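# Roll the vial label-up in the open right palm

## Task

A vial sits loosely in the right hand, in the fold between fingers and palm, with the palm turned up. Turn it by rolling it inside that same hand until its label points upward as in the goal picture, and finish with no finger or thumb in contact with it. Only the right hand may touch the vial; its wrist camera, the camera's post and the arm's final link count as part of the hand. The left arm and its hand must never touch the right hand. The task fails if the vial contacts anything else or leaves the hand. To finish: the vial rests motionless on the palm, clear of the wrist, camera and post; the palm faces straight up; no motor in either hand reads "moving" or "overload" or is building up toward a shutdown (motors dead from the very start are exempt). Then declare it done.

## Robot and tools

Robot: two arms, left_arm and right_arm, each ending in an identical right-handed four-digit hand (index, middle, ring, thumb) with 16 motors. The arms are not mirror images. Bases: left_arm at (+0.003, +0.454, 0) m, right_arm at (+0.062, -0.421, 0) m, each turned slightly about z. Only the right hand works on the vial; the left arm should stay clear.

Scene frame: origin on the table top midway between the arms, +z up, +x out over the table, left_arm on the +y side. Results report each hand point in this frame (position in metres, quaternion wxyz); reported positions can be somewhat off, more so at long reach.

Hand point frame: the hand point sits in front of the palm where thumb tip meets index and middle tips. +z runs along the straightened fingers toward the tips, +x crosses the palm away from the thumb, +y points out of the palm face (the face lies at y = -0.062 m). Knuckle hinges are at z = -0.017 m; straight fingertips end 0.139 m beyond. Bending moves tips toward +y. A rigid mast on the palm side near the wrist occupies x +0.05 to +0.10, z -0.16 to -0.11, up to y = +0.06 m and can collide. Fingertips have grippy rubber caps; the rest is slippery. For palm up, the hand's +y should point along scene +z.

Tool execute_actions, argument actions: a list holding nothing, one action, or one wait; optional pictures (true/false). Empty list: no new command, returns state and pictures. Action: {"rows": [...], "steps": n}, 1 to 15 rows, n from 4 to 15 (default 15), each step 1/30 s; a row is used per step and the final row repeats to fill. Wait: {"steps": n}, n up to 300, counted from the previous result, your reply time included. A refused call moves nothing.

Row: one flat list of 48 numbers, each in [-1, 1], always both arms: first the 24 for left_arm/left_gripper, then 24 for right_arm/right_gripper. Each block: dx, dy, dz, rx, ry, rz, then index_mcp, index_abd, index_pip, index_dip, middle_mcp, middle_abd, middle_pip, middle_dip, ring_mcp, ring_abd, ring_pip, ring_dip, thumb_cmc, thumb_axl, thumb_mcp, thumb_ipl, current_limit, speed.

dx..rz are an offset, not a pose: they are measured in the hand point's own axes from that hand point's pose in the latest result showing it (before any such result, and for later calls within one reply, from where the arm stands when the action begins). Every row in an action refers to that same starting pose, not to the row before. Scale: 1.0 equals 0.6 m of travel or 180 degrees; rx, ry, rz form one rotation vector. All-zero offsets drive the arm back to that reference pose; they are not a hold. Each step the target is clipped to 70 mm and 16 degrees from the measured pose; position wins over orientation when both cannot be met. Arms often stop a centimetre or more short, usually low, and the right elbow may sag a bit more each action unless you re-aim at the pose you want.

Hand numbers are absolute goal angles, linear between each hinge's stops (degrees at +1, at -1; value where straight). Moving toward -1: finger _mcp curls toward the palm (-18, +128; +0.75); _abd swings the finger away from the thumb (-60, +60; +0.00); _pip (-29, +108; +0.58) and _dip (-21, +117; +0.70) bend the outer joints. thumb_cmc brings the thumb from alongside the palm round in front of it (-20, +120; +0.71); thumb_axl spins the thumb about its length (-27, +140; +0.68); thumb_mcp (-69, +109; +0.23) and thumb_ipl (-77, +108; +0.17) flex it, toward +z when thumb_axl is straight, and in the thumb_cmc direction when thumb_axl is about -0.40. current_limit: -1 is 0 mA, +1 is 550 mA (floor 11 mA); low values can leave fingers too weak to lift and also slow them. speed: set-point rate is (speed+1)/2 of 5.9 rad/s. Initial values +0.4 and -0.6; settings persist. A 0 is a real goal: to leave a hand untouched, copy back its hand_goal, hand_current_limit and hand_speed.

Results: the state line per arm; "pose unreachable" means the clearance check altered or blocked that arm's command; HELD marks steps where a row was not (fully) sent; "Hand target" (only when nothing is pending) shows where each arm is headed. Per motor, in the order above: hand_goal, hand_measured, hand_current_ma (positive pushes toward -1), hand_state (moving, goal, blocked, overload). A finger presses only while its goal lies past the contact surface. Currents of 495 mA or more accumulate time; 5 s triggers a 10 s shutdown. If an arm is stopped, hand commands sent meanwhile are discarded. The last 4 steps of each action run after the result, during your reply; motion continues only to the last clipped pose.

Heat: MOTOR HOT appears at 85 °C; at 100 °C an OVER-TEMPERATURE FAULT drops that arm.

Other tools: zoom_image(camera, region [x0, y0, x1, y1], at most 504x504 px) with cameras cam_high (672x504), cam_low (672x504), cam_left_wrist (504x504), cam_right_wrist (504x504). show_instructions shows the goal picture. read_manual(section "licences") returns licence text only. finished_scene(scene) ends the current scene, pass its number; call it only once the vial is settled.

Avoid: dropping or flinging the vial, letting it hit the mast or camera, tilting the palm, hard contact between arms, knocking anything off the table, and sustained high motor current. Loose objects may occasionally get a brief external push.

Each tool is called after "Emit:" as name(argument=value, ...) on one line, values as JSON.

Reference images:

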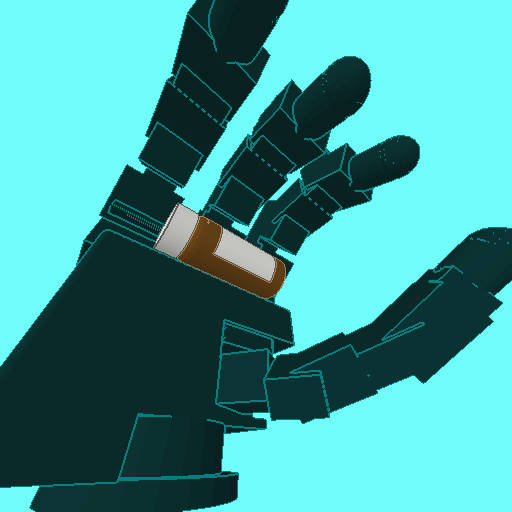

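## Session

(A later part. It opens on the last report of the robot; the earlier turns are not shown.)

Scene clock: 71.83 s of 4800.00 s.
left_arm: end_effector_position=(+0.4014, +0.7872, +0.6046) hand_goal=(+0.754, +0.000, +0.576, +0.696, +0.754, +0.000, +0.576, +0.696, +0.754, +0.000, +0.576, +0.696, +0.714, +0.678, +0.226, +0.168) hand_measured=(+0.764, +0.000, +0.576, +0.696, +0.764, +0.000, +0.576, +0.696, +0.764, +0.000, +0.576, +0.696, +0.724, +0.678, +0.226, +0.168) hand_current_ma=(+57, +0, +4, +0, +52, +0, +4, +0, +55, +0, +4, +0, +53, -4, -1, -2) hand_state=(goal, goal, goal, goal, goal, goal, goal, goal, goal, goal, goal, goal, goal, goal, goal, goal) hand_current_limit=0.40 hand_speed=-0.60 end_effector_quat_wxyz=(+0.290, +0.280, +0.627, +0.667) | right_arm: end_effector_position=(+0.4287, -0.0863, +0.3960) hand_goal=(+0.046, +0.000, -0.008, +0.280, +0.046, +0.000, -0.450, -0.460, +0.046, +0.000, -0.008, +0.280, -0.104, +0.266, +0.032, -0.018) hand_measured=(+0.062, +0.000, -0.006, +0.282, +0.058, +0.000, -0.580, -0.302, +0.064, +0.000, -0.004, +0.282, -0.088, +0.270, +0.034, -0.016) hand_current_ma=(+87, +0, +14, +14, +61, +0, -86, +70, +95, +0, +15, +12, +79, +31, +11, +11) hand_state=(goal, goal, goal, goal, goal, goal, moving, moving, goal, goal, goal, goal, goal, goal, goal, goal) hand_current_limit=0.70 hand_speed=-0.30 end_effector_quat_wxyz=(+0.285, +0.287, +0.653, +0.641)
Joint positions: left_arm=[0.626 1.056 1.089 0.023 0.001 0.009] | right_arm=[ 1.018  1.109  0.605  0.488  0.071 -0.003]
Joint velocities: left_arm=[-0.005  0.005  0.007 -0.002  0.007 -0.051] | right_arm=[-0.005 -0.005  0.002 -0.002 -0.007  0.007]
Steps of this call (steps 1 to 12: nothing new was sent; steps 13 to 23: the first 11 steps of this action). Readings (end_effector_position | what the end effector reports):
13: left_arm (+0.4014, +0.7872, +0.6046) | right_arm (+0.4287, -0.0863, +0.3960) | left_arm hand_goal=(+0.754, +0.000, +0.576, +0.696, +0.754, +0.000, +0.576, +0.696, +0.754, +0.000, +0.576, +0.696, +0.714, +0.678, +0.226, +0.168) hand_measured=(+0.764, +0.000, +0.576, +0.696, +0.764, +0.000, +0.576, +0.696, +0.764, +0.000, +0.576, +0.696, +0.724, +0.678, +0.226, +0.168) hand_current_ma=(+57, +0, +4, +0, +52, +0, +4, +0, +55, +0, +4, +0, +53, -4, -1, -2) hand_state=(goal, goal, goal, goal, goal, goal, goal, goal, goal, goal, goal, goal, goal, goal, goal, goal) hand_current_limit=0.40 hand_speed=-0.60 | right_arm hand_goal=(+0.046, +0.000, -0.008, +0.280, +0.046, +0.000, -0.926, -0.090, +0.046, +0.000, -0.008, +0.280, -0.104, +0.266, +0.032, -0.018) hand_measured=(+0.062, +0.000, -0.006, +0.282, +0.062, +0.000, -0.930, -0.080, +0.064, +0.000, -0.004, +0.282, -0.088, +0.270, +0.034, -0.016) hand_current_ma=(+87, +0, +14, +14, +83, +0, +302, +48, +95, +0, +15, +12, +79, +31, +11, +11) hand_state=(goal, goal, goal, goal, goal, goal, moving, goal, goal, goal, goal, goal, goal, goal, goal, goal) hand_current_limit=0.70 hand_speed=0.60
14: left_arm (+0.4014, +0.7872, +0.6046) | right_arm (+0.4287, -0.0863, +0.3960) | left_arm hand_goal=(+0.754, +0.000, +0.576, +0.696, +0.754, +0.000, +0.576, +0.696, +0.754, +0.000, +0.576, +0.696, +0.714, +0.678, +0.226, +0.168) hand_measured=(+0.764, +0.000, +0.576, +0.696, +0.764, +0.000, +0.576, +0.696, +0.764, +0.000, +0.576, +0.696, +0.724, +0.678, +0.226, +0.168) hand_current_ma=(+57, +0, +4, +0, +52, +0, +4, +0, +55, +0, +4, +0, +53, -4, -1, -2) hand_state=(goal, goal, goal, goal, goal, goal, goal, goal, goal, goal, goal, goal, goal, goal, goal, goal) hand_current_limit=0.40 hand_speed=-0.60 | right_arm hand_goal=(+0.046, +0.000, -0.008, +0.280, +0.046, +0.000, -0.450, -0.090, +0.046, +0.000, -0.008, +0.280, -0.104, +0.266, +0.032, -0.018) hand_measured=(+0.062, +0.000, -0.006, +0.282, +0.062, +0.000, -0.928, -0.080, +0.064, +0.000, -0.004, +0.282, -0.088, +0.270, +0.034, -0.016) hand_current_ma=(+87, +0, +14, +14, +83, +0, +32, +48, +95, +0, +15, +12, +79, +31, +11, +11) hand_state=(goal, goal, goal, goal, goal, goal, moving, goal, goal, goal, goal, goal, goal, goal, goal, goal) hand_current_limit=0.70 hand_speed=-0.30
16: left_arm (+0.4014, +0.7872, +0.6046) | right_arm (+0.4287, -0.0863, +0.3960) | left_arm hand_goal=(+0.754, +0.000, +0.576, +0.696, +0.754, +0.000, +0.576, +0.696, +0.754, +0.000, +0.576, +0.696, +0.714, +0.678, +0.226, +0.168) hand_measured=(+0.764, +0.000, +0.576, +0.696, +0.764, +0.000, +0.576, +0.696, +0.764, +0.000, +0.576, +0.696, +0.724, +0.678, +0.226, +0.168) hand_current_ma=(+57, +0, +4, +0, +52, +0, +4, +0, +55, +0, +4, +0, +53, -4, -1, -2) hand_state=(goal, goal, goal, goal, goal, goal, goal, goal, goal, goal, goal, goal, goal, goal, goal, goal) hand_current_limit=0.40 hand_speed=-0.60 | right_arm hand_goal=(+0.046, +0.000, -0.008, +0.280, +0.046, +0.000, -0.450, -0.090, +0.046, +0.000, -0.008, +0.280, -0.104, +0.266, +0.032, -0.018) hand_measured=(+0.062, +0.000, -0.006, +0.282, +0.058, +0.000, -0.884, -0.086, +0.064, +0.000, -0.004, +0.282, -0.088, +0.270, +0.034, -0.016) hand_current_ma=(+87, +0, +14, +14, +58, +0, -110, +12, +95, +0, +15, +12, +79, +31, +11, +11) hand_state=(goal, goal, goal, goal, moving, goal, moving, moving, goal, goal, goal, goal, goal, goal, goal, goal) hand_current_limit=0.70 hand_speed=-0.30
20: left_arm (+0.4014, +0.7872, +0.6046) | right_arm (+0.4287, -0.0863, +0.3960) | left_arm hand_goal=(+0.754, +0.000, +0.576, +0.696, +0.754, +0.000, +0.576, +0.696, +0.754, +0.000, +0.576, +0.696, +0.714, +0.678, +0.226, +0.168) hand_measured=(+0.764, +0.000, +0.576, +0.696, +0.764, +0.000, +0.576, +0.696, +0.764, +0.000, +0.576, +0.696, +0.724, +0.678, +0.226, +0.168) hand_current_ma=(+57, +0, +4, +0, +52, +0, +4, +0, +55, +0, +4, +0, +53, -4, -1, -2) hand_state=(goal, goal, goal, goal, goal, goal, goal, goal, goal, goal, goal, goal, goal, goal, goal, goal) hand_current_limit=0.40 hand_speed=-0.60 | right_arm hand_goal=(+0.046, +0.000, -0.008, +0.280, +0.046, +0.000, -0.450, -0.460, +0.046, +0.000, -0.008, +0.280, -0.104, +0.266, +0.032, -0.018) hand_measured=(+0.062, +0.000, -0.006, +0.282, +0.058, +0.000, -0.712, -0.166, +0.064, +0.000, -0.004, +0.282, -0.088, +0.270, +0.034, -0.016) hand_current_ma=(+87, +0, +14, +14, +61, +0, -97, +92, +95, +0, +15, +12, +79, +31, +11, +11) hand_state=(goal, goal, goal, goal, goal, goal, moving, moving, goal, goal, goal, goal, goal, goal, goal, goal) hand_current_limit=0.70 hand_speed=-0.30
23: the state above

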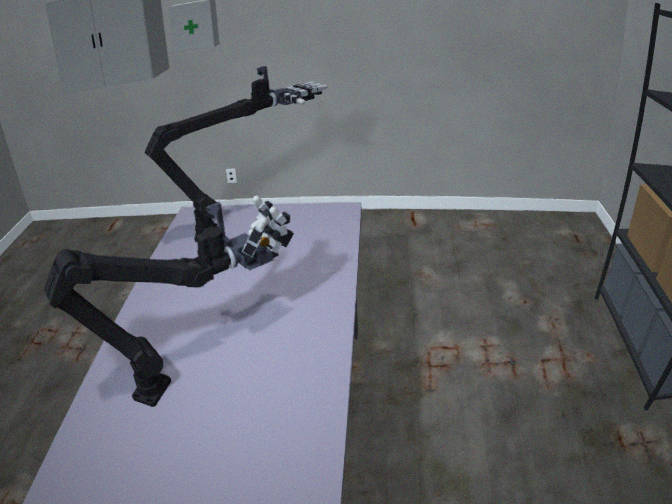

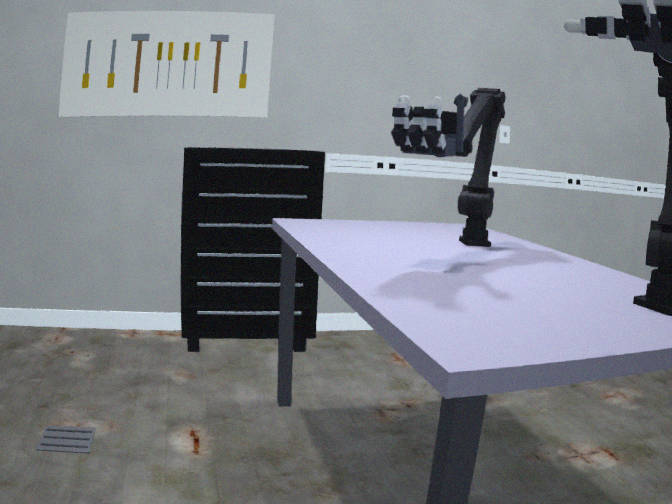

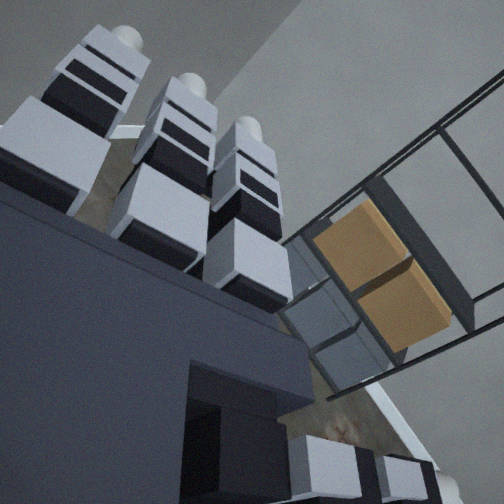

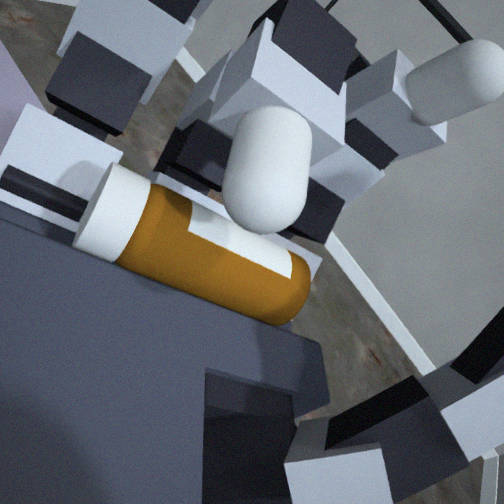

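Emit:
execute_actions(actions=[{"rows": [[0,0.046,-0.010,-0.016,0,0,0.754,0,0.576,0.696,0.754,0,0.576,0.696,0.754,0,0.576,0.696,0.714,0.678,0.226,0.168,0.4,-0.6,0,0.033,0.0025,-0.0124,0,0,0.046,0,-0.008,0.28,0.046,0,-0.56,-0.56,0.046,0,-0.008,0.28,-0.104,0.266,0.032,-0.018,0.7,-0.3],[0,0.046,-0.010,-0.016,0,0,0.754,0,0.576,0.696,0.754,0,0.576,0.696,0.754,0,0.576,0.696,0.714,0.678,0.226,0.168,0.4,-0.6,0,0.033,0.0025,-0.0124,0,0,0.046,0,-0.008,0.28,0.046,0,-0.56,-0.56,0.046,0,-0.008,0.28,-0.104,0.266,0.032,-0.018,0.7,-0.3],[0,0.046,-0.010,-0.016,0,0,0.754,0,0.576,0.696,0.754,0,0.576,0.696,0.754,0,0.576,0.696,0.714,0.678,0.226,0.168,0.4,-0.6,0,0.033,0.0025,-0.0124,0,0,0.046,0,-0.008,0.28,0.046,0,-0.56,-0.56,0.046,0,-0.008,0.28,-0.104,0.266,0.032,-0.018,0.7,-0.3],[0,0.046,-0.010,-0.016,0,0,0.754,0,0.576,0.696,0.754,0,0.576,0.696,0.754,0,0.576,0.696,0.714,0.678,0.226,0.168,0.4,-0.6,0,0.033,0.0025,-0.0124,0,0,0.046,0,-0.008,0.28,0.046,0,-1.0,-0.56,0.046,0,-0.008,0.28,-0.104,0.266,0.032,-0.018,0.1,0.6],[0,0.046,-0.010,-0.016,0,0,0.754,0,0.576,0.696,0.754,0,0.576,0.696,0.754,0,0.576,0.696,0.714,0.678,0.226,0.168,0.4,-0.6,0,0.033,0.0025,-0.0124,0,0,0.046,0,-0.008,0.28,0.046,0,-1.0,-0.56,0.046,0,-0.008,0.28,-0.104,0.266,0.032,-0.018,0.1,0.6],[0,0.046,-0.010,-0.016,0,0,0.754,0,0.576,0.696,0.754,0,0.576,0.696,0.754,0,0.576,0.696,0.714,0.678,0.226,0.168,0.4,-0.6,0,0.033,0.0025,-0.0124,0,0,0.046,0,-0.008,0.28,0.046,0,-1.0,-0.56,0.046,0,-0.008,0.28,-0.104,0.266,0.032,-0.018,0.1,0.6],[0,0.046,-0.010,-0.016,0,0,0.754,0,0.576,0.696,0.754,0,0.576,0.696,0.754,0,0.576,0.696,0.714,0.678,0.226,0.168,0.4,-0.6,0,0.033,0.0025,-0.0124,0,0,0.046,0,-0.008,0.28,0.046,0,-1.0,-0.56,0.046,0,-0.008,0.28,-0.104,0.266,0.032,-0.018,0.1,0.6],[0,0.046,-0.010,-0.016,0,0,0.754,0,0.576,0.696,0.754,0,0.576,0.696,0.754,0,0.576,0.696,0.714,0.678,0.226,0.168,0.4,-0.6,0,0.033,0.0025,-0.0124,0,0,0.046,0,-0.008,0.28,0.046,0,-1.0,-0.30,0.046,0,-0.008,0.28,-0.104,0.266,0.032,-0.018,0.1,-0.74]], "steps": 15}])

Emit:
execute_actions(actions=[{"steps": 12}], pictures=true)

Emit:
zoom_image(camera="cam_right_wrist", region=[60, 140, 340, 350])

Scene clock: 74.27 s of 4800.00 s.
left_arm: end_effector_position=(+0.4014, +0.7872, +0.6046) hand_goal=(+0.754, +0.000, +0.576, +0.696, +0.754, +0.000, +0.576, +0.696, +0.754, +0.000, +0.576, +0.696, +0.714, +0.678, +0.226, +0.168) hand_measured=(+0.764, +0.000, +0.576, +0.696, +0.764, +0.000, +0.576, +0.696, +0.764, +0.000, +0.576, +0.696, +0.724, +0.678, +0.226, +0.168) hand_current_ma=(+57, +0, +4, +0, +52, +0, +4, +0, +55, +0, +4, +0, +53, -4, -1, -2) hand_state=(goal, goal, goal, goal, goal, goal, goal, goal, goal, goal, goal, goal, goal, goal, goal, goal) hand_current_limit=0.40 hand_speed=-0.60 end_effector_quat_wxyz=(+0.290, +0.280, +0.627, +0.667) | right_arm: end_effector_position=(+0.4287, -0.0863, +0.3960) hand_goal=(+0.046, +0.000, -0.008, +0.280, +0.046, +0.000, -1.000, -0.300, +0.046, +0.000, -0.008, +0.280, -0.104, +0.266, +0.032, -0.018) hand_measured=(+0.062, +0.000, -0.006, +0.282, +0.062, +0.000, -0.622, -0.520, +0.064, +0.000, -0.004, +0.282, -0.088, +0.270, +0.034, -0.016) hand_current_ma=(+87, +0, +14, +14, +83, +0, +188, -19, +95, +0, +15, +12, +79, +31, +11, +11) hand_state=(goal, goal, goal, goal, goal, goal, moving, moving, goal, goal, goal, goal, goal, goal, goal, goal) hand_current_limit=0.10 hand_speed=-0.74 end_effector_quat_wxyz=(+0.285, +0.287, +0.653, +0.641)
Joint positions: left_arm=[0.626 1.056 1.089 0.023 0.001 0.009] | right_arm=[ 1.018  1.109  0.605  0.488  0.071 -0.003]
Joint velocities: left_arm=[-0.005 -0.015  0.007  0.007  0.051  0.125] | right_arm=[-0.015 -0.005  0.022  0.007 -0.037  0.007]
Off your previous action's commanded pose (left_arm): 0.028 m, 3 deg at its last step (step 4 of this call).
Off your previous action's commanded pose (right_arm): 0.020 m, 2 deg at its last step (step 4 of this call).
Steps of this call (steps 1 to 4: the last 4 steps of your previous action; steps 5 to 62: nothing new was sent; steps 63 to 73: the first 11 steps of this action). Readings (end_effector_position | what the end effector reports):
63: left_arm (+0.4014, +0.7872, +0.6046) | right_arm (+0.4287, -0.0863, +0.3960) | left_arm hand_goal=(+0.754, +0.000, +0.576, +0.696, +0.754, +0.000, +0.576, +0.696, +0.754, +0.000, +0.576, +0.696, +0.714, +0.678, +0.226, +0.168) hand_measured=(+0.764, +0.000, +0.576, +0.696, +0.764, +0.000, +0.576, +0.696, +0.764, +0.000, +0.576, +0.696, +0.724, +0.678, +0.226, +0.168) hand_current_ma=(+57, +0, +4, +0, +52, +0, +4, +0, +55, +0, +4, +0, +53, -4, -1, -2) hand_state=(goal, goal, goal, goal, goal, goal, goal, goal, goal, goal, goal, goal, goal, goal, goal, goal) hand_current_limit=0.40 hand_speed=-0.60 | right_arm hand_goal=(+0.046, +0.000, -0.008, +0.280, +0.046, +0.000, -0.560, -0.560, +0.046, +0.000, -0.008, +0.280, -0.104, +0.266, +0.032, -0.018) hand_measured=(+0.062, +0.000, -0.006, +0.282, +0.058, +0.000, -0.456, -0.458, +0.064, +0.000, -0.004, +0.282, -0.088, +0.270, +0.034, -0.016) hand_current_ma=(+87, +0, +14, +14, +61, +0, -31, +12, +95, +0, +15, +12, +79, +31, +11, +11) hand_state=(goal, goal, goal, goal, goal, goal, moving, moving, goal, goal, goal, goal, goal, goal, goal, goal) hand_current_limit=0.70 hand_speed=-0.30
64: left_arm (+0.4014, +0.7872, +0.6046) | right_arm (+0.4287, -0.0863, +0.3960) | left_arm hand_goal=(+0.754, +0.000, +0.576, +0.696, +0.754, +0.000, +0.576, +0.696, +0.754, +0.000, +0.576, +0.696, +0.714, +0.678, +0.226, +0.168) hand_measured=(+0.764, +0.000, +0.576, +0.696, +0.764, +0.000, +0.576, +0.696, +0.764, +0.000, +0.576, +0.696, +0.724, +0.678, +0.226, +0.168) hand_current_ma=(+57, +0, +4, +0, +52, +0, +4, +0, +55, +0, +4, +0, +53, -4, -1, -2) hand_state=(goal, goal, goal, goal, goal, goal, goal, goal, goal, goal, goal, goal, goal, goal, goal, goal) hand_current_limit=0.40 hand_speed=-0.60 | right_arm hand_goal=(+0.046, +0.000, -0.008, +0.280, +0.046, +0.000, -0.560, -0.560, +0.046, +0.000, -0.008, +0.280, -0.104, +0.266, +0.032, -0.018) hand_measured=(+0.062, +0.000, -0.006, +0.282, +0.058, +0.000, -0.460, -0.462, +0.064, +0.000, -0.004, +0.282, -0.088, +0.270, +0.034, -0.016) hand_current_ma=(+87, +0, +14, +14, +61, +0, +131, +155, +95, +0, +15, +12, +79, +31, +11, +11) hand_state=(goal, goal, goal, goal, goal, goal, moving, moving, goal, goal, goal, goal, goal, goal, goal, goal) hand_current_limit=0.70 hand_speed=-0.30
66: left_arm (+0.4014, +0.7872, +0.6046) | right_arm (+0.4287, -0.0863, +0.3960) | left_arm hand_goal=(+0.754, +0.000, +0.576, +0.696, +0.754, +0.000, +0.576, +0.696, +0.754, +0.000, +0.576, +0.696, +0.714, +0.678, +0.226, +0.168) hand_measured=(+0.764, +0.000, +0.576, +0.696, +0.764, +0.000, +0.576, +0.696, +0.764, +0.000, +0.576, +0.696, +0.724, +0.678, +0.226, +0.168) hand_current_ma=(+57, +0, +4, +0, +52, +0, +4, +0, +55, +0, +4, +0, +53, -4, -1, -2) hand_state=(goal, goal, goal, goal, goal, goal, goal, goal, goal, goal, goal, goal, goal, goal, goal, goal) hand_current_limit=0.40 hand_speed=-0.60 | right_arm hand_goal=(+0.046, +0.000, -0.008, +0.280, +0.046, +0.000, -1.000, -0.560, +0.046, +0.000, -0.008, +0.280, -0.104, +0.266, +0.032, -0.018) hand_measured=(+0.062, +0.000, -0.006, +0.282, +0.058, +0.000, -0.532, -0.532, +0.064, +0.000, -0.004, +0.282, -0.088, +0.270, +0.034, -0.016) hand_current_ma=(+87, +0, +14, +14, +61, +0, -28, -21, +95, +0, +15, +12, +79, +31, +11, +11) hand_state=(goal, goal, goal, goal, goal, goal, moving, moving, goal, goal, goal, goal, goal, goal, goal, goal) hand_current_limit=0.10 hand_speed=0.60
70: left_arm (+0.4014, +0.7872, +0.6046) | right_arm (+0.4287, -0.0863, +0.3960) | left_arm hand_goal=(+0.754, +0.000, +0.576, +0.696, +0.754, +0.000, +0.576, +0.696, +0.754, +0.000, +0.576, +0.696, +0.714, +0.678, +0.226, +0.168) hand_measured=(+0.764, +0.000, +0.576, +0.696, +0.764, +0.000, +0.576, +0.696, +0.764, +0.000, +0.576, +0.696, +0.724, +0.678, +0.226, +0.168) hand_current_ma=(+57, +0, +4, +0, +52, +0, +4, +0, +55, +0, +4, +0, +53, -4, -1, -2) hand_state=(goal, goal, goal, goal, goal, goal, goal, goal, goal, goal, goal, goal, goal, goal, goal, goal) hand_current_limit=0.40 hand_speed=-0.60 | right_arm hand_goal=(+0.046, +0.000, -0.008, +0.280, +0.046, +0.000, -1.000, -0.300, +0.046, +0.000, -0.008, +0.280, -0.104, +0.266, +0.032, -0.018) hand_measured=(+0.062, +0.000, -0.006, +0.282, +0.060, +0.000, -0.604, -0.550, +0.064, +0.000, -0.004, +0.282, -0.088, +0.270, +0.034, -0.016) hand_current_ma=(+87, +0, +14, +14, +82, +0, +303, +61, +95, +0, +15, +12, +79, +31, +11, +11) hand_state=(goal, goal, goal, goal, moving, goal, moving, moving, goal, goal, goal, goal, goal, goal, goal, goal) hand_current_limit=0.10 hand_speed=-0.74
73: the state above

Scene clock: 74.67 s of 4800.00 s.
left_arm: end_effector_position=(+0.4014, +0.7872, +0.6046) hand_goal=(+0.754, +0.000, +0.576, +0.696, +0.754, +0.000, +0.576, +0.696, +0.754, +0.000, +0.576, +0.696, +0.714, +0.678, +0.226, +0.168) hand_measured=(+0.764, +0.000, +0.576, +0.696, +0.764, +0.000, +0.576, +0.696, +0.764, +0.000, +0.576, +0.696, +0.724, +0.678, +0.226, +0.168) hand_current_ma=(+57, +0, +4, +0, +52, +0, +4, +0, +55, +0, +4, +0, +53, -4, -1, -2) hand_state=(goal, goal, goal, goal, goal, goal, goal, goal, goal, goal, goal, goal, goal, goal, goal, goal) hand_current_limit=0.40 hand_speed=-0.60 end_effector_quat_wxyz=(+0.290, +0.280, +0.627, +0.667) | right_arm: end_effector_position=(+0.4287, -0.0863, +0.3960) hand_goal=(+0.046, +0.000, -0.008, +0.280, +0.046, +0.000, -1.000, -0.300, +0.046, +0.000, -0.008, +0.280, -0.104, +0.266, +0.032, -0.018) hand_measured=(+0.062, +0.000, -0.006, +0.282, +0.062, +0.000, -0.784, -0.294, +0.064, +0.000, -0.004, +0.282, -0.088, +0.270, +0.034, -0.016) hand_current_ma=(+87, +0, +14, +14, +83, +0, +286, +60, +95, +0, +15, +12, +79, +31, +11, +11) hand_state=(goal, goal, goal, goal, goal, goal, moving, moving, goal, goal, goal, goal, goal, goal, goal, goal) hand_current_limit=0.10 hand_speed=-0.74 end_effector_quat_wxyz=(+0.285, +0.287, +0.653, +0.641)
Joint positions: left_arm=[0.626 1.056 1.089 0.023 0.001 0.009] | right_arm=[ 1.018  1.109  0.605  0.488  0.071 -0.003]
Joint velocities: left_arm=[-0.024 -0.015  0.007 -0.002  0.022  0.022] | right_arm=[-0.005  0.005 -0.017 -0.002  0.081  0.022]
Hand target (left_arm): +0.395, +0.782, +0.631; +0.296, +0.272, +0.611, +0.682
Hand target (right_arm): +0.430, -0.086, +0.416; +0.290, +0.281, +0.640, +0.653
Off the commanded pose (left_arm): 0.028 m, 3 deg.
Off the commanded pose (right_arm): 0.020 m, 2 deg.
Kept back: nothing.
Steps of this call (steps 1 to 4: the last 4 steps of your previous action; steps 5 to 12: nothing new was sent). Readings (end_effector_position | what the end effector reports):
1: left_arm (+0.4014, +0.7872, +0.6046) | right_arm (+0.4287, -0.0863, +0.3960) | left_arm hand_goal=(+0.754, +0.000, +0.576, +0.696, +0.754, +0.000, +0.576, +0.696, +0.754, +0.000, +0.576, +0.696, +0.714, +0.678, +0.226, +0.168) hand_measured=(+0.764, +0.000, +0.576, +0.696, +0.764, +0.000, +0.576, +0.696, +0.764, +0.000, +0.576, +0.696, +0.724, +0.678, +0.226, +0.168) hand_current_ma=(+57, +0, +4, +0, +52, +0, +4, +0, +55, +0, +4, +0, +53, -4, -1, -2) hand_state=(goal, goal, goal, goal, goal, goal, goal, goal, goal, goal, goal, goal, goal, goal, goal, goal) hand_current_limit=0.40 hand_speed=-0.60 | right_arm hand_goal=(+0.046, +0.000, -0.008, +0.280, +0.046, +0.000, -1.000, -0.300, +0.046, +0.000, -0.008, +0.280, -0.104, +0.266, +0.032, -0.018) hand_measured=(+0.062, +0.000, -0.006, +0.282, +0.062, +0.000, -0.634, -0.502, +0.064, +0.000, -0.004, +0.282, -0.088, +0.270, +0.034, -0.016) hand_current_ma=(+87, +0, +14, +14, +83, +0, +180, -18, +95, +0, +15, +12, +79, +31, +11, +11) hand_state=(goal, goal, goal, goal, goal, goal, moving, moving, goal, goal, goal, goal, goal, goal, goal, goal) hand_current_limit=0.10 hand_speed=-0.74
2: left_arm (+0.4014, +0.7872, +0.6046) | right_arm (+0.4287, -0.0863, +0.3960) | left_arm hand_goal=(+0.754, +0.000, +0.576, +0.696, +0.754, +0.000, +0.576, +0.696, +0.754, +0.000, +0.576, +0.696, +0.714, +0.678, +0.226, +0.168) hand_measured=(+0.764, +0.000, +0.576, +0.696, +0.764, +0.000, +0.576, +0.696, +0.764, +0.000, +0.576, +0.696, +0.724, +0.678, +0.226, +0.168) hand_current_ma=(+57, +0, +4, +0, +52, +0, +4, +0, +55, +0, +4, +0, +53, -4, -1, -2) hand_state=(goal, goal, goal, goal, goal, goal, goal, goal, goal, goal, goal, goal, goal, goal, goal, goal) hand_current_limit=0.40 hand_speed=-0.60 | right_arm hand_goal=(+0.046, +0.000, -0.008, +0.280, +0.046, +0.000, -1.000, -0.300, +0.046, +0.000, -0.008, +0.280, -0.104, +0.266, +0.032, -0.018) hand_measured=(+0.062, +0.000, -0.006, +0.282, +0.062, +0.000, -0.648, -0.482, +0.064, +0.000, -0.004, +0.282, -0.088, +0.270, +0.034, -0.016) hand_current_ma=(+87, +0, +14, +14, +83, +0, +176, -17, +95, +0, +15, +12, +79, +31, +11, +11) hand_state=(goal, goal, goal, goal, goal, goal, moving, moving, goal, goal, goal, goal, goal, goal, goal, goal) hand_current_limit=0.10 hand_speed=-0.74
4: left_arm (+0.4014, +0.7872, +0.6046) | right_arm (+0.4287, -0.0863, +0.3960) | left_arm hand_goal=(+0.754, +0.000, +0.576, +0.696, +0.754, +0.000, +0.576, +0.696, +0.754, +0.000, +0.576, +0.696, +0.714, +0.678, +0.226, +0.168) hand_measured=(+0.764, +0.000, +0.576, +0.696, +0.764, +0.000, +0.576, +0.696, +0.764, +0.000, +0.576, +0.696, +0.724, +0.678, +0.226, +0.168) hand_current_ma=(+57, +0, +4, +0, +52, +0, +4, +0, +55, +0, +4, +0, +53, -4, -1, -2) hand_state=(goal, goal, goal, goal, goal, goal, goal, goal, goal, goal, goal, goal, goal, goal, goal, goal) hand_current_limit=0.40 hand_speed=-0.60 | right_arm hand_goal=(+0.046, +0.000, -0.008, +0.280, +0.046, +0.000, -1.000, -0.300, +0.046, +0.000, -0.008, +0.280, -0.104, +0.266, +0.032, -0.018) hand_measured=(+0.062, +0.000, -0.006, +0.282, +0.062, +0.000, -0.678, -0.440, +0.064, +0.000, -0.004, +0.282, -0.088, +0.270, +0.034, -0.016) hand_current_ma=(+87, +0, +14, +14, +83, +0, +170, -14, +95, +0, +15, +12, +79, +31, +11, +11) hand_state=(goal, goal, goal, goal, goal, goal, moving, moving, goal, goal, goal, goal, goal, goal, goal, goal) hand_current_limit=0.10 hand_speed=-0.74
8: left_arm (+0.4014, +0.7872, +0.6046) | right_arm (+0.4287, -0.0863, +0.3960) | left_arm hand_goal=(+0.754, +0.000, +0.576, +0.696, +0.754, +0.000, +0.576, +0.696, +0.754, +0.000, +0.576, +0.696, +0.714, +0.678, +0.226, +0.168) hand_measured=(+0.764, +0.000, +0.576, +0.696, +0.764, +0.000, +0.576, +0.696, +0.764, +0.000, +0.576, +0.696, +0.724, +0.678, +0.226, +0.168) hand_current_ma=(+57, +0, +4, +0, +52, +0, +4, +0, +55, +0, +4, +0, +53, -4, -1, -2) hand_state=(goal, goal, goal, goal, goal, goal, goal, goal, goal, goal, goal, goal, goal, goal, goal, goal) hand_current_limit=0.40 hand_speed=-0.60 | right_arm hand_goal=(+0.046, +0.000, -0.008, +0.280, +0.046, +0.000, -1.000, -0.300, +0.046, +0.000, -0.008, +0.280, -0.104, +0.266, +0.032, -0.018) hand_measured=(+0.062, +0.000, -0.006, +0.282, +0.062, +0.000, -0.738, -0.354, +0.064, +0.000, -0.004, +0.282, -0.088, +0.270, +0.034, -0.016) hand_current_ma=(+87, +0, +14, +14, +83, +0, +171, -10, +95, +0, +15, +12, +79, +31, +11, +11) hand_state=(goal, goal, goal, goal, goal, goal, moving, moving, goal, goal, goal, goal, goal, goal, goal, goal) hand_current_limit=0.10 hand_speed=-0.74
12: the state above

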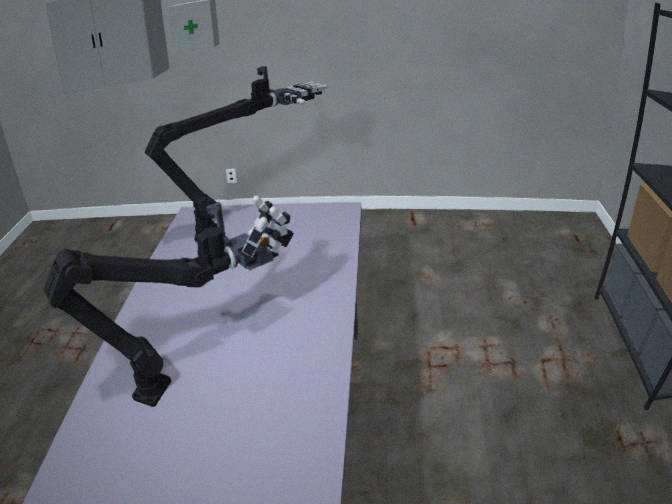

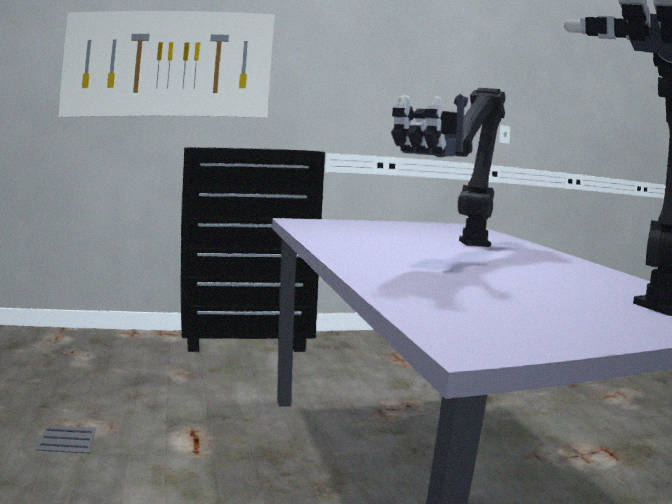

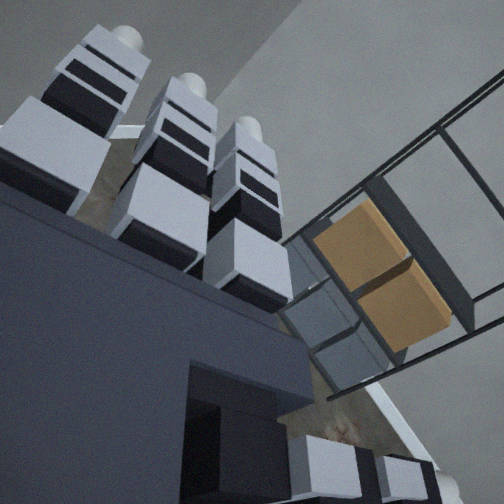

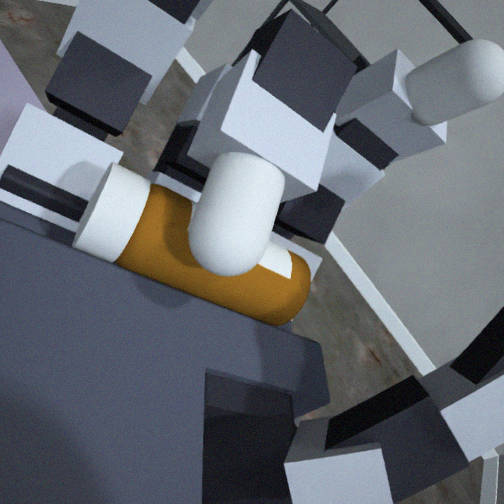

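Region (60, 140, 340, 350) of cam_right_wrist's 504x504 image, scaled by 1.800, with more detail than that image has; it fills the top 378 rows of this view, and the rest is white.

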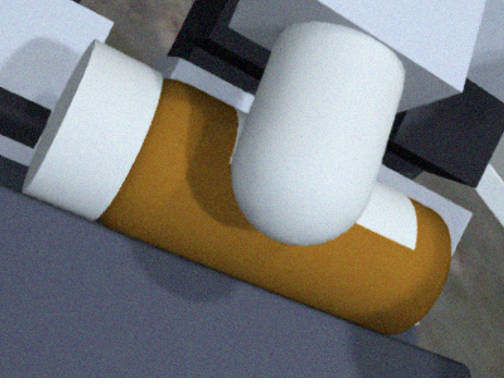

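Emit:
execute_actions(actions=[{"rows": [[0,0.046,-0.010,-0.016,0,0,0.754,0,0.576,0.696,0.754,0,0.576,0.696,0.754,0,0.576,0.696,0.714,0.678,0.226,0.168,0.4,-0.6,0,0.033,0.0025,-0.0124,0,0,0.046,0,-0.008,0.28,0.046,0,-0.79,-0.30,0.046,0,-0.008,0.28,-0.104,0.266,0.032,-0.018,0.7,0.6],[0,0.046,-0.010,-0.016,0,0,0.754,0,0.576,0.696,0.754,0,0.576,0.696,0.754,0,0.576,0.696,0.714,0.678,0.226,0.168,0.4,-0.6,0,0.033,0.0025,-0.0124,0,0,0.046,0.27,-0.008,0.28,0.046,0,-0.61,-0.30,0.046,0,-0.008,0.28,-0.104,0.266,0.032,-0.018,0.7,-0.3],[0,0.046,-0.010,-0.016,0,0,0.754,0,0.576,0.696,0.754,0,0.576,0.696,0.754,0,0.576,0.696,0.714,0.678,0.226,0.168,0.4,-0.6,0,0.033,0.0025,-0.0124,0,0,0.046,0.27,-0.008,0.28,0.046,0,-0.61,-0.30,0.046,0,-0.008,0.28,-0.104,0.266,0.032,-0.018,0.7,-0.3],[0,0.046,-0.010,-0.016,0,0,0.754,0,0.576,0.696,0.754,0,0.576,0.696,0.754,0,0.576,0.696,0.714,0.678,0.226,0.168,0.4,-0.6,0,0.033,0.0025,-0.0124,0,0,0.046,0.27,-0.008,0.28,0.046,0,-0.61,-0.30,0.046,0,-0.008,0.28,-0.104,0.266,0.032,-0.018,0.7,-0.3],[0,0.046,-0.010,-0.016,0,0,0.754,0,0.576,0.696,0.754,0,0.576,0.696,0.754,0,0.576,0.696,0.714,0.678,0.226,0.168,0.4,-0.6,0,0.033,0.0025,-0.0124,0,0,0.046,0.27,-0.008,0.28,0.046,0.55,-0.61,-0.46,0.046,0,-0.008,0.28,-0.104,0.266,0.032,-0.018,0.7,-0.3]], "steps": 15}])

Emit:
execute_actions(actions=[{"rows": [[0,0.046,-0.010,-0.016,0,0,0.754,0,0.576,0.696,0.754,0,0.576,0.696,0.754,0,0.576,0.696,0.714,0.678,0.226,0.168,0.4,-0.6,0,0.033,0.0025,-0.0124,0,0,0.046,0.27,-0.008,0.28,0.046,0.55,-1.0,-0.46,0.046,0,-0.008,0.28,-0.104,0.266,0.032,-0.018,0.1,0.6]], "steps": 12}], pictures=true)

Scene clock: 78.10 s of 4800.00 s.
left_arm: end_effector_position=(+0.4014, +0.7872, +0.6046) hand_goal=(+0.754, +0.000, +0.576, +0.696, +0.754, +0.000, +0.576, +0.696, +0.754, +0.000, +0.576, +0.696, +0.714, +0.678, +0.226, +0.168) hand_measured=(+0.764, +0.000, +0.576, +0.696, +0.764, +0.000, +0.576, +0.696, +0.764, +0.000, +0.576, +0.696, +0.724, +0.678, +0.226, +0.168) hand_current_ma=(+57, +0, +4, +0, +52, +0, +4, +0, +55, +0, +4, +0, +53, -4, -1, -2) hand_state=(goal, goal, goal, goal, goal, goal, goal, goal, goal, goal, goal, goal, goal, goal, goal, goal) hand_current_limit=0.40 hand_speed=-0.60 end_effector_quat_wxyz=(+0.290, +0.280, +0.627, +0.667) | right_arm: end_effector_position=(+0.4287, -0.0863, +0.3960) hand_goal=(+0.046, +0.270, -0.008, +0.280, +0.046, +0.550, -0.610, -0.460, +0.046, +0.000, -0.008, +0.280, -0.104, +0.266, +0.032, -0.018) hand_measured=(+0.062, +0.268, -0.006, +0.282, +0.058, +0.246, -0.616, -0.454, +0.064, +0.000, -0.004, +0.282, -0.088, +0.270, +0.034, -0.016) hand_current_ma=(+87, -8, +14, +14, +65, -69, -34, +1, +95, +0, +15, +12, +79, +31, +11, +11) hand_state=(goal, moving, goal, goal, goal, moving, goal, moving, goal, goal, goal, goal, goal, goal, goal, goal) hand_current_limit=0.70 hand_speed=-0.30 end_effector_quat_wxyz=(+0.285, +0.287, +0.653, +0.641)
Joint positions: left_arm=[0.626 1.056 1.089 0.023 0.001 0.009] | right_arm=[ 1.018  1.109  0.605  0.488  0.071 -0.003]
Joint velocities: left_arm=[ 0.005  0.005 -0.002 -0.007  0.007 -0.007] | right_arm=[ 0.005 -0.005  0.002  0.022 -0.066  0.037]
Steps of this call (steps 1 to 90: nothing new was sent; then 0.07 s passed at rest; steps 91 to 101: the first 11 steps of this action). Readings (end_effector_position | what the end effector reports):
91: left_arm (+0.4014, +0.7872, +0.6046) | right_arm (+0.4287, -0.0863, +0.3960) | left_arm hand_goal=(+0.754, +0.000, +0.576, +0.696, +0.754, +0.000, +0.576, +0.696, +0.754, +0.000, +0.576, +0.696, +0.714, +0.678, +0.226, +0.168) hand_measured=(+0.764, +0.000, +0.576, +0.696, +0.764, +0.000, +0.576, +0.696, +0.764, +0.000, +0.576, +0.696, +0.724, +0.678, +0.226, +0.168) hand_current_ma=(+57, +0, +4, +0, +52, +0, +4, +0, +55, +0, +4, +0, +53, -4, -1, -2) hand_state=(goal, goal, goal, goal, goal, goal, goal, goal, goal, goal, goal, goal, goal, goal, goal, goal) hand_current_limit=0.40 hand_speed=-0.60 | right_arm hand_goal=(+0.046, +0.000, -0.008, +0.280, +0.046, +0.000, -0.790, -0.300, +0.046, +0.000, -0.008, +0.280, -0.104, +0.266, +0.032, -0.018) hand_measured=(+0.062, +0.000, -0.006, +0.282, +0.062, +0.000, -0.788, -0.290, +0.064, +0.000, -0.004, +0.282, -0.088, +0.270, +0.034, -0.016) hand_current_ma=(+87, +0, +14, +14, +85, +0, +302, +56, +95, +0, +15, +12, +79, +31, +11, +11) hand_state=(goal, goal, goal, goal, goal, goal, moving, goal, goal, goal, goal, goal, goal, goal, goal, goal) hand_current_limit=0.70 hand_speed=0.60
92: left_arm (+0.4014, +0.7872, +0.6046) | right_arm (+0.4287, -0.0863, +0.3960) | left_arm hand_goal=(+0.754, +0.000, +0.576, +0.696, +0.754, +0.000, +0.576, +0.696, +0.754, +0.000, +0.576, +0.696, +0.714, +0.678, +0.226, +0.168) hand_measured=(+0.764, +0.000, +0.576, +0.696, +0.764, +0.000, +0.576, +0.696, +0.764, +0.000, +0.576, +0.696, +0.724, +0.678, +0.226, +0.168) hand_current_ma=(+57, +0, +4, +0, +52, +0, +4, +0, +55, +0, +4, +0, +53, -4, -1, -2) hand_state=(goal, goal, goal, goal, goal, goal, goal, goal, goal, goal, goal, goal, goal, goal, goal, goal) hand_current_limit=0.40 hand_speed=-0.60 | right_arm hand_goal=(+0.046, +0.270, -0.008, +0.280, +0.046, +0.000, -0.610, -0.300, +0.046, +0.000, -0.008, +0.280, -0.104, +0.266, +0.032, -0.018) hand_measured=(+0.062, +0.000, -0.006, +0.282, +0.062, +0.000, -0.788, -0.290, +0.064, +0.000, -0.004, +0.282, -0.088, +0.270, +0.034, -0.016) hand_current_ma=(+87, +0, +14, +14, +85, +0, +47, +56, +95, +0, +15, +12, +79, +31, +11, +11) hand_state=(goal, moving, goal, goal, goal, goal, moving, goal, goal, goal, goal, goal, goal, goal, goal, goal) hand_current_limit=0.70 hand_speed=-0.30
94: left_arm (+0.4014, +0.7872, +0.6046) | right_arm (+0.4287, -0.0863, +0.3960) | left_arm hand_goal=(+0.754, +0.000, +0.576, +0.696, +0.754, +0.000, +0.576, +0.696, +0.754, +0.000, +0.576, +0.696, +0.714, +0.678, +0.226, +0.168) hand_measured=(+0.764, +0.000, +0.576, +0.696, +0.764, +0.000, +0.576, +0.696, +0.764, +0.000, +0.576, +0.696, +0.724, +0.678, +0.226, +0.168) hand_current_ma=(+57, +0, +4, +0, +52, +0, +4, +0, +55, +0, +4, +0, +53, -4, -1, -2) hand_state=(goal, goal, goal, goal, goal, goal, goal, goal, goal, goal, goal, goal, goal, goal, goal, goal) hand_current_limit=0.40 hand_speed=-0.60 | right_arm hand_goal=(+0.046, +0.270, -0.008, +0.280, +0.046, +0.000, -0.610, -0.300, +0.046, +0.000, -0.008, +0.280, -0.104, +0.266, +0.032, -0.018) hand_measured=(+0.062, +0.040, -0.006, +0.282, +0.060, +0.000, -0.746, -0.294, +0.064, +0.000, -0.004, +0.282, -0.088, +0.270, +0.034, -0.016) hand_current_ma=(+87, -84, +14, +14, +61, +0, -113, +12, +95, +0, +15, +12, +79, +31, +11, +11) hand_state=(goal, moving, goal, goal, moving, goal, moving, moving, goal, goal, goal, goal, goal, goal, goal, goal) hand_current_limit=0.70 hand_speed=-0.30
98: left_arm (+0.4014, +0.7872, +0.6046) | right_arm (+0.4287, -0.0863, +0.3960) | left_arm hand_goal=(+0.754, +0.000, +0.576, +0.696, +0.754, +0.000, +0.576, +0.696, +0.754, +0.000, +0.576, +0.696, +0.714, +0.678, +0.226, +0.168) hand_measured=(+0.764, +0.000, +0.576, +0.696, +0.764, +0.000, +0.576, +0.696, +0.764, +0.000, +0.576, +0.696, +0.724, +0.678, +0.226, +0.168) hand_current_ma=(+57, +0, +4, +0, +52, +0, +4, +0, +55, +0, +4, +0, +53, -4, -1, -2) hand_state=(goal, goal, goal, goal, goal, goal, goal, goal, goal, goal, goal, goal, goal, goal, goal, goal) hand_current_limit=0.40 hand_speed=-0.60 | right_arm hand_goal=(+0.046, +0.270, -0.008, +0.280, +0.046, +0.550, -0.610, -0.460, +0.046, +0.000, -0.008, +0.280, -0.104, +0.266, +0.032, -0.018) hand_measured=(+0.062, +0.238, -0.006, +0.282, +0.058, +0.090, -0.620, -0.376, +0.064, +0.000, -0.004, +0.282, -0.088, +0.270, +0.034, -0.016) hand_current_ma=(+87, +40, +14, +14, +65, -86, -20, +92, +95, +0, +15, +12, +79, +31, +11, +11) hand_state=(goal, moving, goal, goal, goal, moving, moving, moving, goal, goal, goal, goal, goal, goal, goal, goal) hand_current_limit=0.70 hand_speed=-0.30
101: the state above

Scene clock: 78.50 s of 4800.00 s.
left_arm: end_effector_position=(+0.4014, +0.7872, +0.6046) hand_goal=(+0.754, +0.000, +0.576, +0.696, +0.754, +0.000, +0.576, +0.696, +0.754, +0.000, +0.576, +0.696, +0.714, +0.678, +0.226, +0.168) hand_measured=(+0.764, +0.000, +0.576, +0.696, +0.764, +0.000, +0.576, +0.696, +0.764, +0.000, +0.576, +0.696, +0.724, +0.678, +0.226, +0.168) hand_current_ma=(+57, +0, +4, +0, +52, +0, +4, +0, +55, +0, +4, +0, +53, -4, -1, -2) hand_state=(goal, goal, goal, goal, goal, goal, goal, goal, goal, goal, goal, goal, goal, goal, goal, goal) hand_current_limit=0.40 hand_speed=-0.60 end_effector_quat_wxyz=(+0.290, +0.280, +0.627, +0.667) | right_arm: end_effector_position=(+0.4287, -0.0863, +0.3960) hand_goal=(+0.046, +0.270, -0.008, +0.280, +0.046, +0.550, -1.000, -0.460, +0.046, +0.000, -0.008, +0.280, -0.104, +0.266, +0.032, -0.018) hand_measured=(+0.062, +0.268, -0.006, +0.282, +0.060, +0.552, -0.710, -0.448, +0.064, +0.000, -0.004, +0.282, -0.088, +0.270, +0.034, -0.016) hand_current_ma=(+87, -11, +14, +14, +72, +13, +299, +68, +95, +0, +15, +12, +79, +31, +11, +11) hand_state=(goal, goal, goal, goal, goal, goal, moving, moving, goal, goal, goal, goal, goal, goal, goal, goal) hand_current_limit=0.10 hand_speed=0.60 end_effector_quat_wxyz=(+0.285, +0.287, +0.653, +0.641)
Joint positions: left_arm=[0.626 1.056 1.089 0.023 0.001 0.009] | right_arm=[ 1.018  1.109  0.605  0.488  0.071 -0.003]
Joint velocities: left_arm=[ 0.005 -0.015 -0.012  0.002 -0.007 -0.022] | right_arm=[-0.024 -0.005  0.002 -0.022 -0.037  0.007]
Off your previous action's commanded pose (left_arm): 0.028 m, 3 deg at its last step (step 4 of this call).
Off your previous action's commanded pose (right_arm): 0.020 m, 2 deg at its last step (step 4 of this call).
Steps of this call (steps 1 to 4: the last 4 steps of your previous action; steps 5 to 12: the first 8 steps of this action, its rows measured from where the robot was after step 4). Readings (end_effector_position | what the end effector reports):
4: left_arm (+0.4014, +0.7872, +0.6046) | right_arm (+0.4287, -0.0863, +0.3960) | left_arm hand_goal=(+0.754, +0.000, +0.576, +0.696, +0.754, +0.000, +0.576, +0.696, +0.754, +0.000, +0.576, +0.696, +0.714, +0.678, +0.226, +0.168) hand_measured=(+0.764, +0.000, +0.576, +0.696, +0.764, +0.000, +0.576, +0.696, +0.764, +0.000, +0.576, +0.696, +0.724, +0.678, +0.226, +0.168) hand_current_ma=(+57, +0, +4, +0, +52, +0, +4, +0, +55, +0, +4, +0, +53, -4, -1, -2) hand_state=(goal, goal, goal, goal, goal, goal, goal, goal, goal, goal, goal, goal, goal, goal, goal, goal) hand_current_limit=0.40 hand_speed=-0.60 | right_arm hand_goal=(+0.046, +0.270, -0.008, +0.280, +0.046, +0.550, -0.610, -0.460, +0.046, +0.000, -0.008, +0.280, -0.104, +0.266, +0.032, -0.018) hand_measured=(+0.062, +0.268, -0.006, +0.282, +0.058, +0.458, -0.616, -0.458, +0.064, +0.000, -0.004, +0.282, -0.088, +0.270, +0.034, -0.016) hand_current_ma=(+87, -11, +14, +14, +65, -70, -33, +12, +95, +0, +15, +12, +79, +31, +11, +11) hand_state=(goal, goal, goal, goal, goal, moving, goal, goal, goal, goal, goal, goal, goal, goal, goal, goal) hand_current_limit=0.70 hand_speed=-0.30
5: left_arm (+0.4014, +0.7872, +0.6046) | right_arm (+0.4287, -0.0863, +0.3960) | left_arm hand_goal=(+0.754, +0.000, +0.576, +0.696, +0.754, +0.000, +0.576, +0.696, +0.754, +0.000, +0.576, +0.696, +0.714, +0.678, +0.226, +0.168) hand_measured=(+0.764, +0.000, +0.576, +0.696, +0.764, +0.000, +0.576, +0.696, +0.764, +0.000, +0.576, +0.696, +0.724, +0.678, +0.226, +0.168) hand_current_ma=(+57, +0, +4, +0, +52, +0, +4, +0, +55, +0, +4, +0, +53, -4, -1, -2) hand_state=(goal, goal, goal, goal, goal, goal, goal, goal, goal, goal, goal, goal, goal, goal, goal, goal) hand_current_limit=0.40 hand_speed=-0.60 | right_arm hand_goal=(+0.046, +0.270, -0.008, +0.280, +0.046, +0.550, -1.000, -0.460, +0.046, +0.000, -0.008, +0.280, -0.104, +0.266, +0.032, -0.018) hand_measured=(+0.062, +0.268, -0.006, +0.282, +0.058, +0.508, -0.616, -0.458, +0.064, +0.000, -0.004, +0.282, -0.088, +0.270, +0.034, -0.016) hand_current_ma=(+87, -11, +14, +14, +65, +13, -32, +12, +95, +0, +15, +12, +79, +31, +11, +11) hand_state=(goal, goal, goal, goal, goal, moving, moving, goal, goal, goal, goal, goal, goal, goal, goal, goal) hand_current_limit=0.10 hand_speed=0.60
6: left_arm (+0.4014, +0.7872, +0.6046) | right_arm (+0.4287, -0.0863, +0.3960) | left_arm hand_goal=(+0.754, +0.000, +0.576, +0.696, +0.754, +0.000, +0.576, +0.696, +0.754, +0.000, +0.576, +0.696, +0.714, +0.678, +0.226, +0.168) hand_measured=(+0.764, +0.000, +0.576, +0.696, +0.764, +0.000, +0.576, +0.696, +0.764, +0.000, +0.576, +0.696, +0.724, +0.678, +0.226, +0.168) hand_current_ma=(+57, +0, +4, +0, +52, +0, +4, +0, +55, +0, +4, +0, +53, -4, -1, -2) hand_state=(goal, goal, goal, goal, goal, goal, goal, goal, goal, goal, goal, goal, goal, goal, goal, goal) hand_current_limit=0.40 hand_speed=-0.60 | right_arm hand_goal=(+0.046, +0.270, -0.008, +0.280, +0.046, +0.550, -1.000, -0.460, +0.046, +0.000, -0.008, +0.280, -0.104, +0.266, +0.032, -0.018) hand_measured=(+0.062, +0.268, -0.006, +0.282, +0.058, +0.534, -0.620, -0.458, +0.064, +0.000, -0.004, +0.282, -0.088, +0.270, +0.034, -0.016) hand_current_ma=(+87, -11, +14, +14, +65, +17, +149, +12, +95, +0, +15, +12, +79, +31, +11, +11) hand_state=(goal, goal, goal, goal, goal, moving, moving, goal, goal, goal, goal, goal, goal, goal, goal, goal) hand_current_limit=0.10 hand_speed=0.60
8: left_arm (+0.4014, +0.7872, +0.6046) | right_arm (+0.4287, -0.0863, +0.3960) | left_arm hand_goal=(+0.754, +0.000, +0.576, +0.696, +0.754, +0.000, +0.576, +0.696, +0.754, +0.000, +0.576, +0.696, +0.714, +0.678, +0.226, +0.168) hand_measured=(+0.764, +0.000, +0.576, +0.696, +0.764, +0.000, +0.576, +0.696, +0.764, +0.000, +0.576, +0.696, +0.724, +0.678, +0.226, +0.168) hand_current_ma=(+57, +0, +4, +0, +52, +0, +4, +0, +55, +0, +4, +0, +53, -4, -1, -2) hand_state=(goal, goal, goal, goal, goal, goal, goal, goal, goal, goal, goal, goal, goal, goal, goal, goal) hand_current_limit=0.40 hand_speed=-0.60 | right_arm hand_goal=(+0.046, +0.270, -0.008, +0.280, +0.046, +0.550, -1.000, -0.460, +0.046, +0.000, -0.008, +0.280, -0.104, +0.266, +0.032, -0.018) hand_measured=(+0.062, +0.268, -0.006, +0.282, +0.058, +0.546, -0.676, -0.458, +0.064, +0.000, -0.004, +0.282, -0.088, +0.270, +0.034, -0.016) hand_current_ma=(+87, -11, +14, +14, +64, -8, +98, +12, +95, +0, +15, +12, +79, +31, +11, +11) hand_state=(goal, goal, goal, goal, goal, moving, moving, goal, goal, goal, goal, goal, goal, goal, goal, goal) hand_current_limit=0.10 hand_speed=0.60
12: the state above

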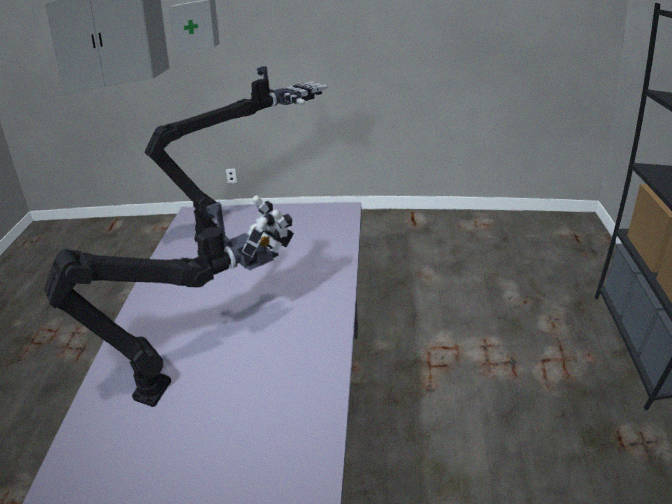

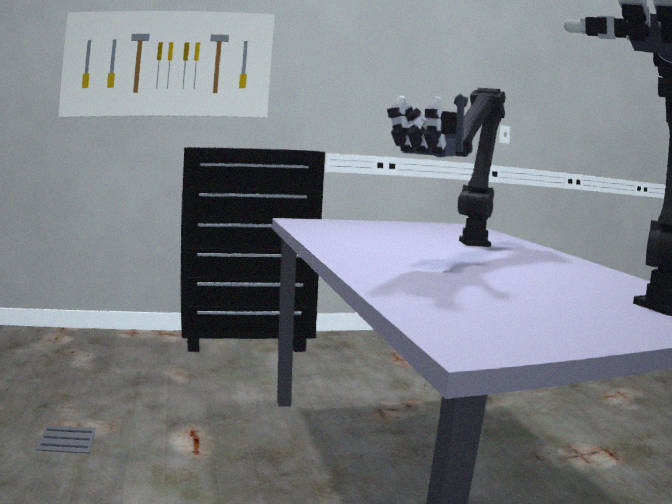

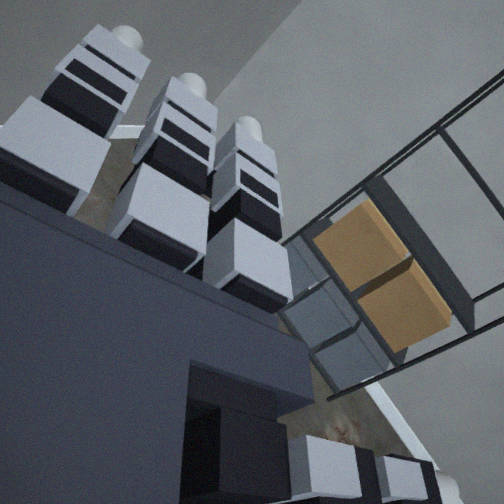

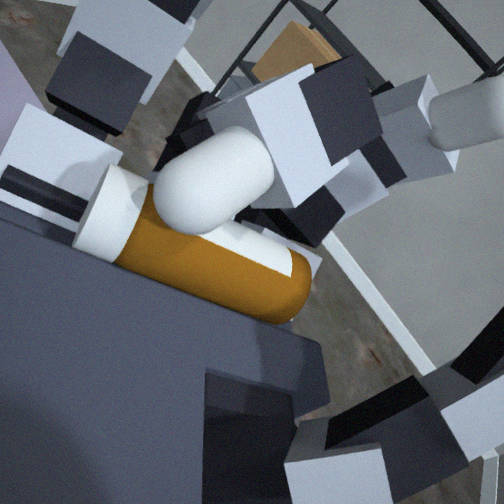

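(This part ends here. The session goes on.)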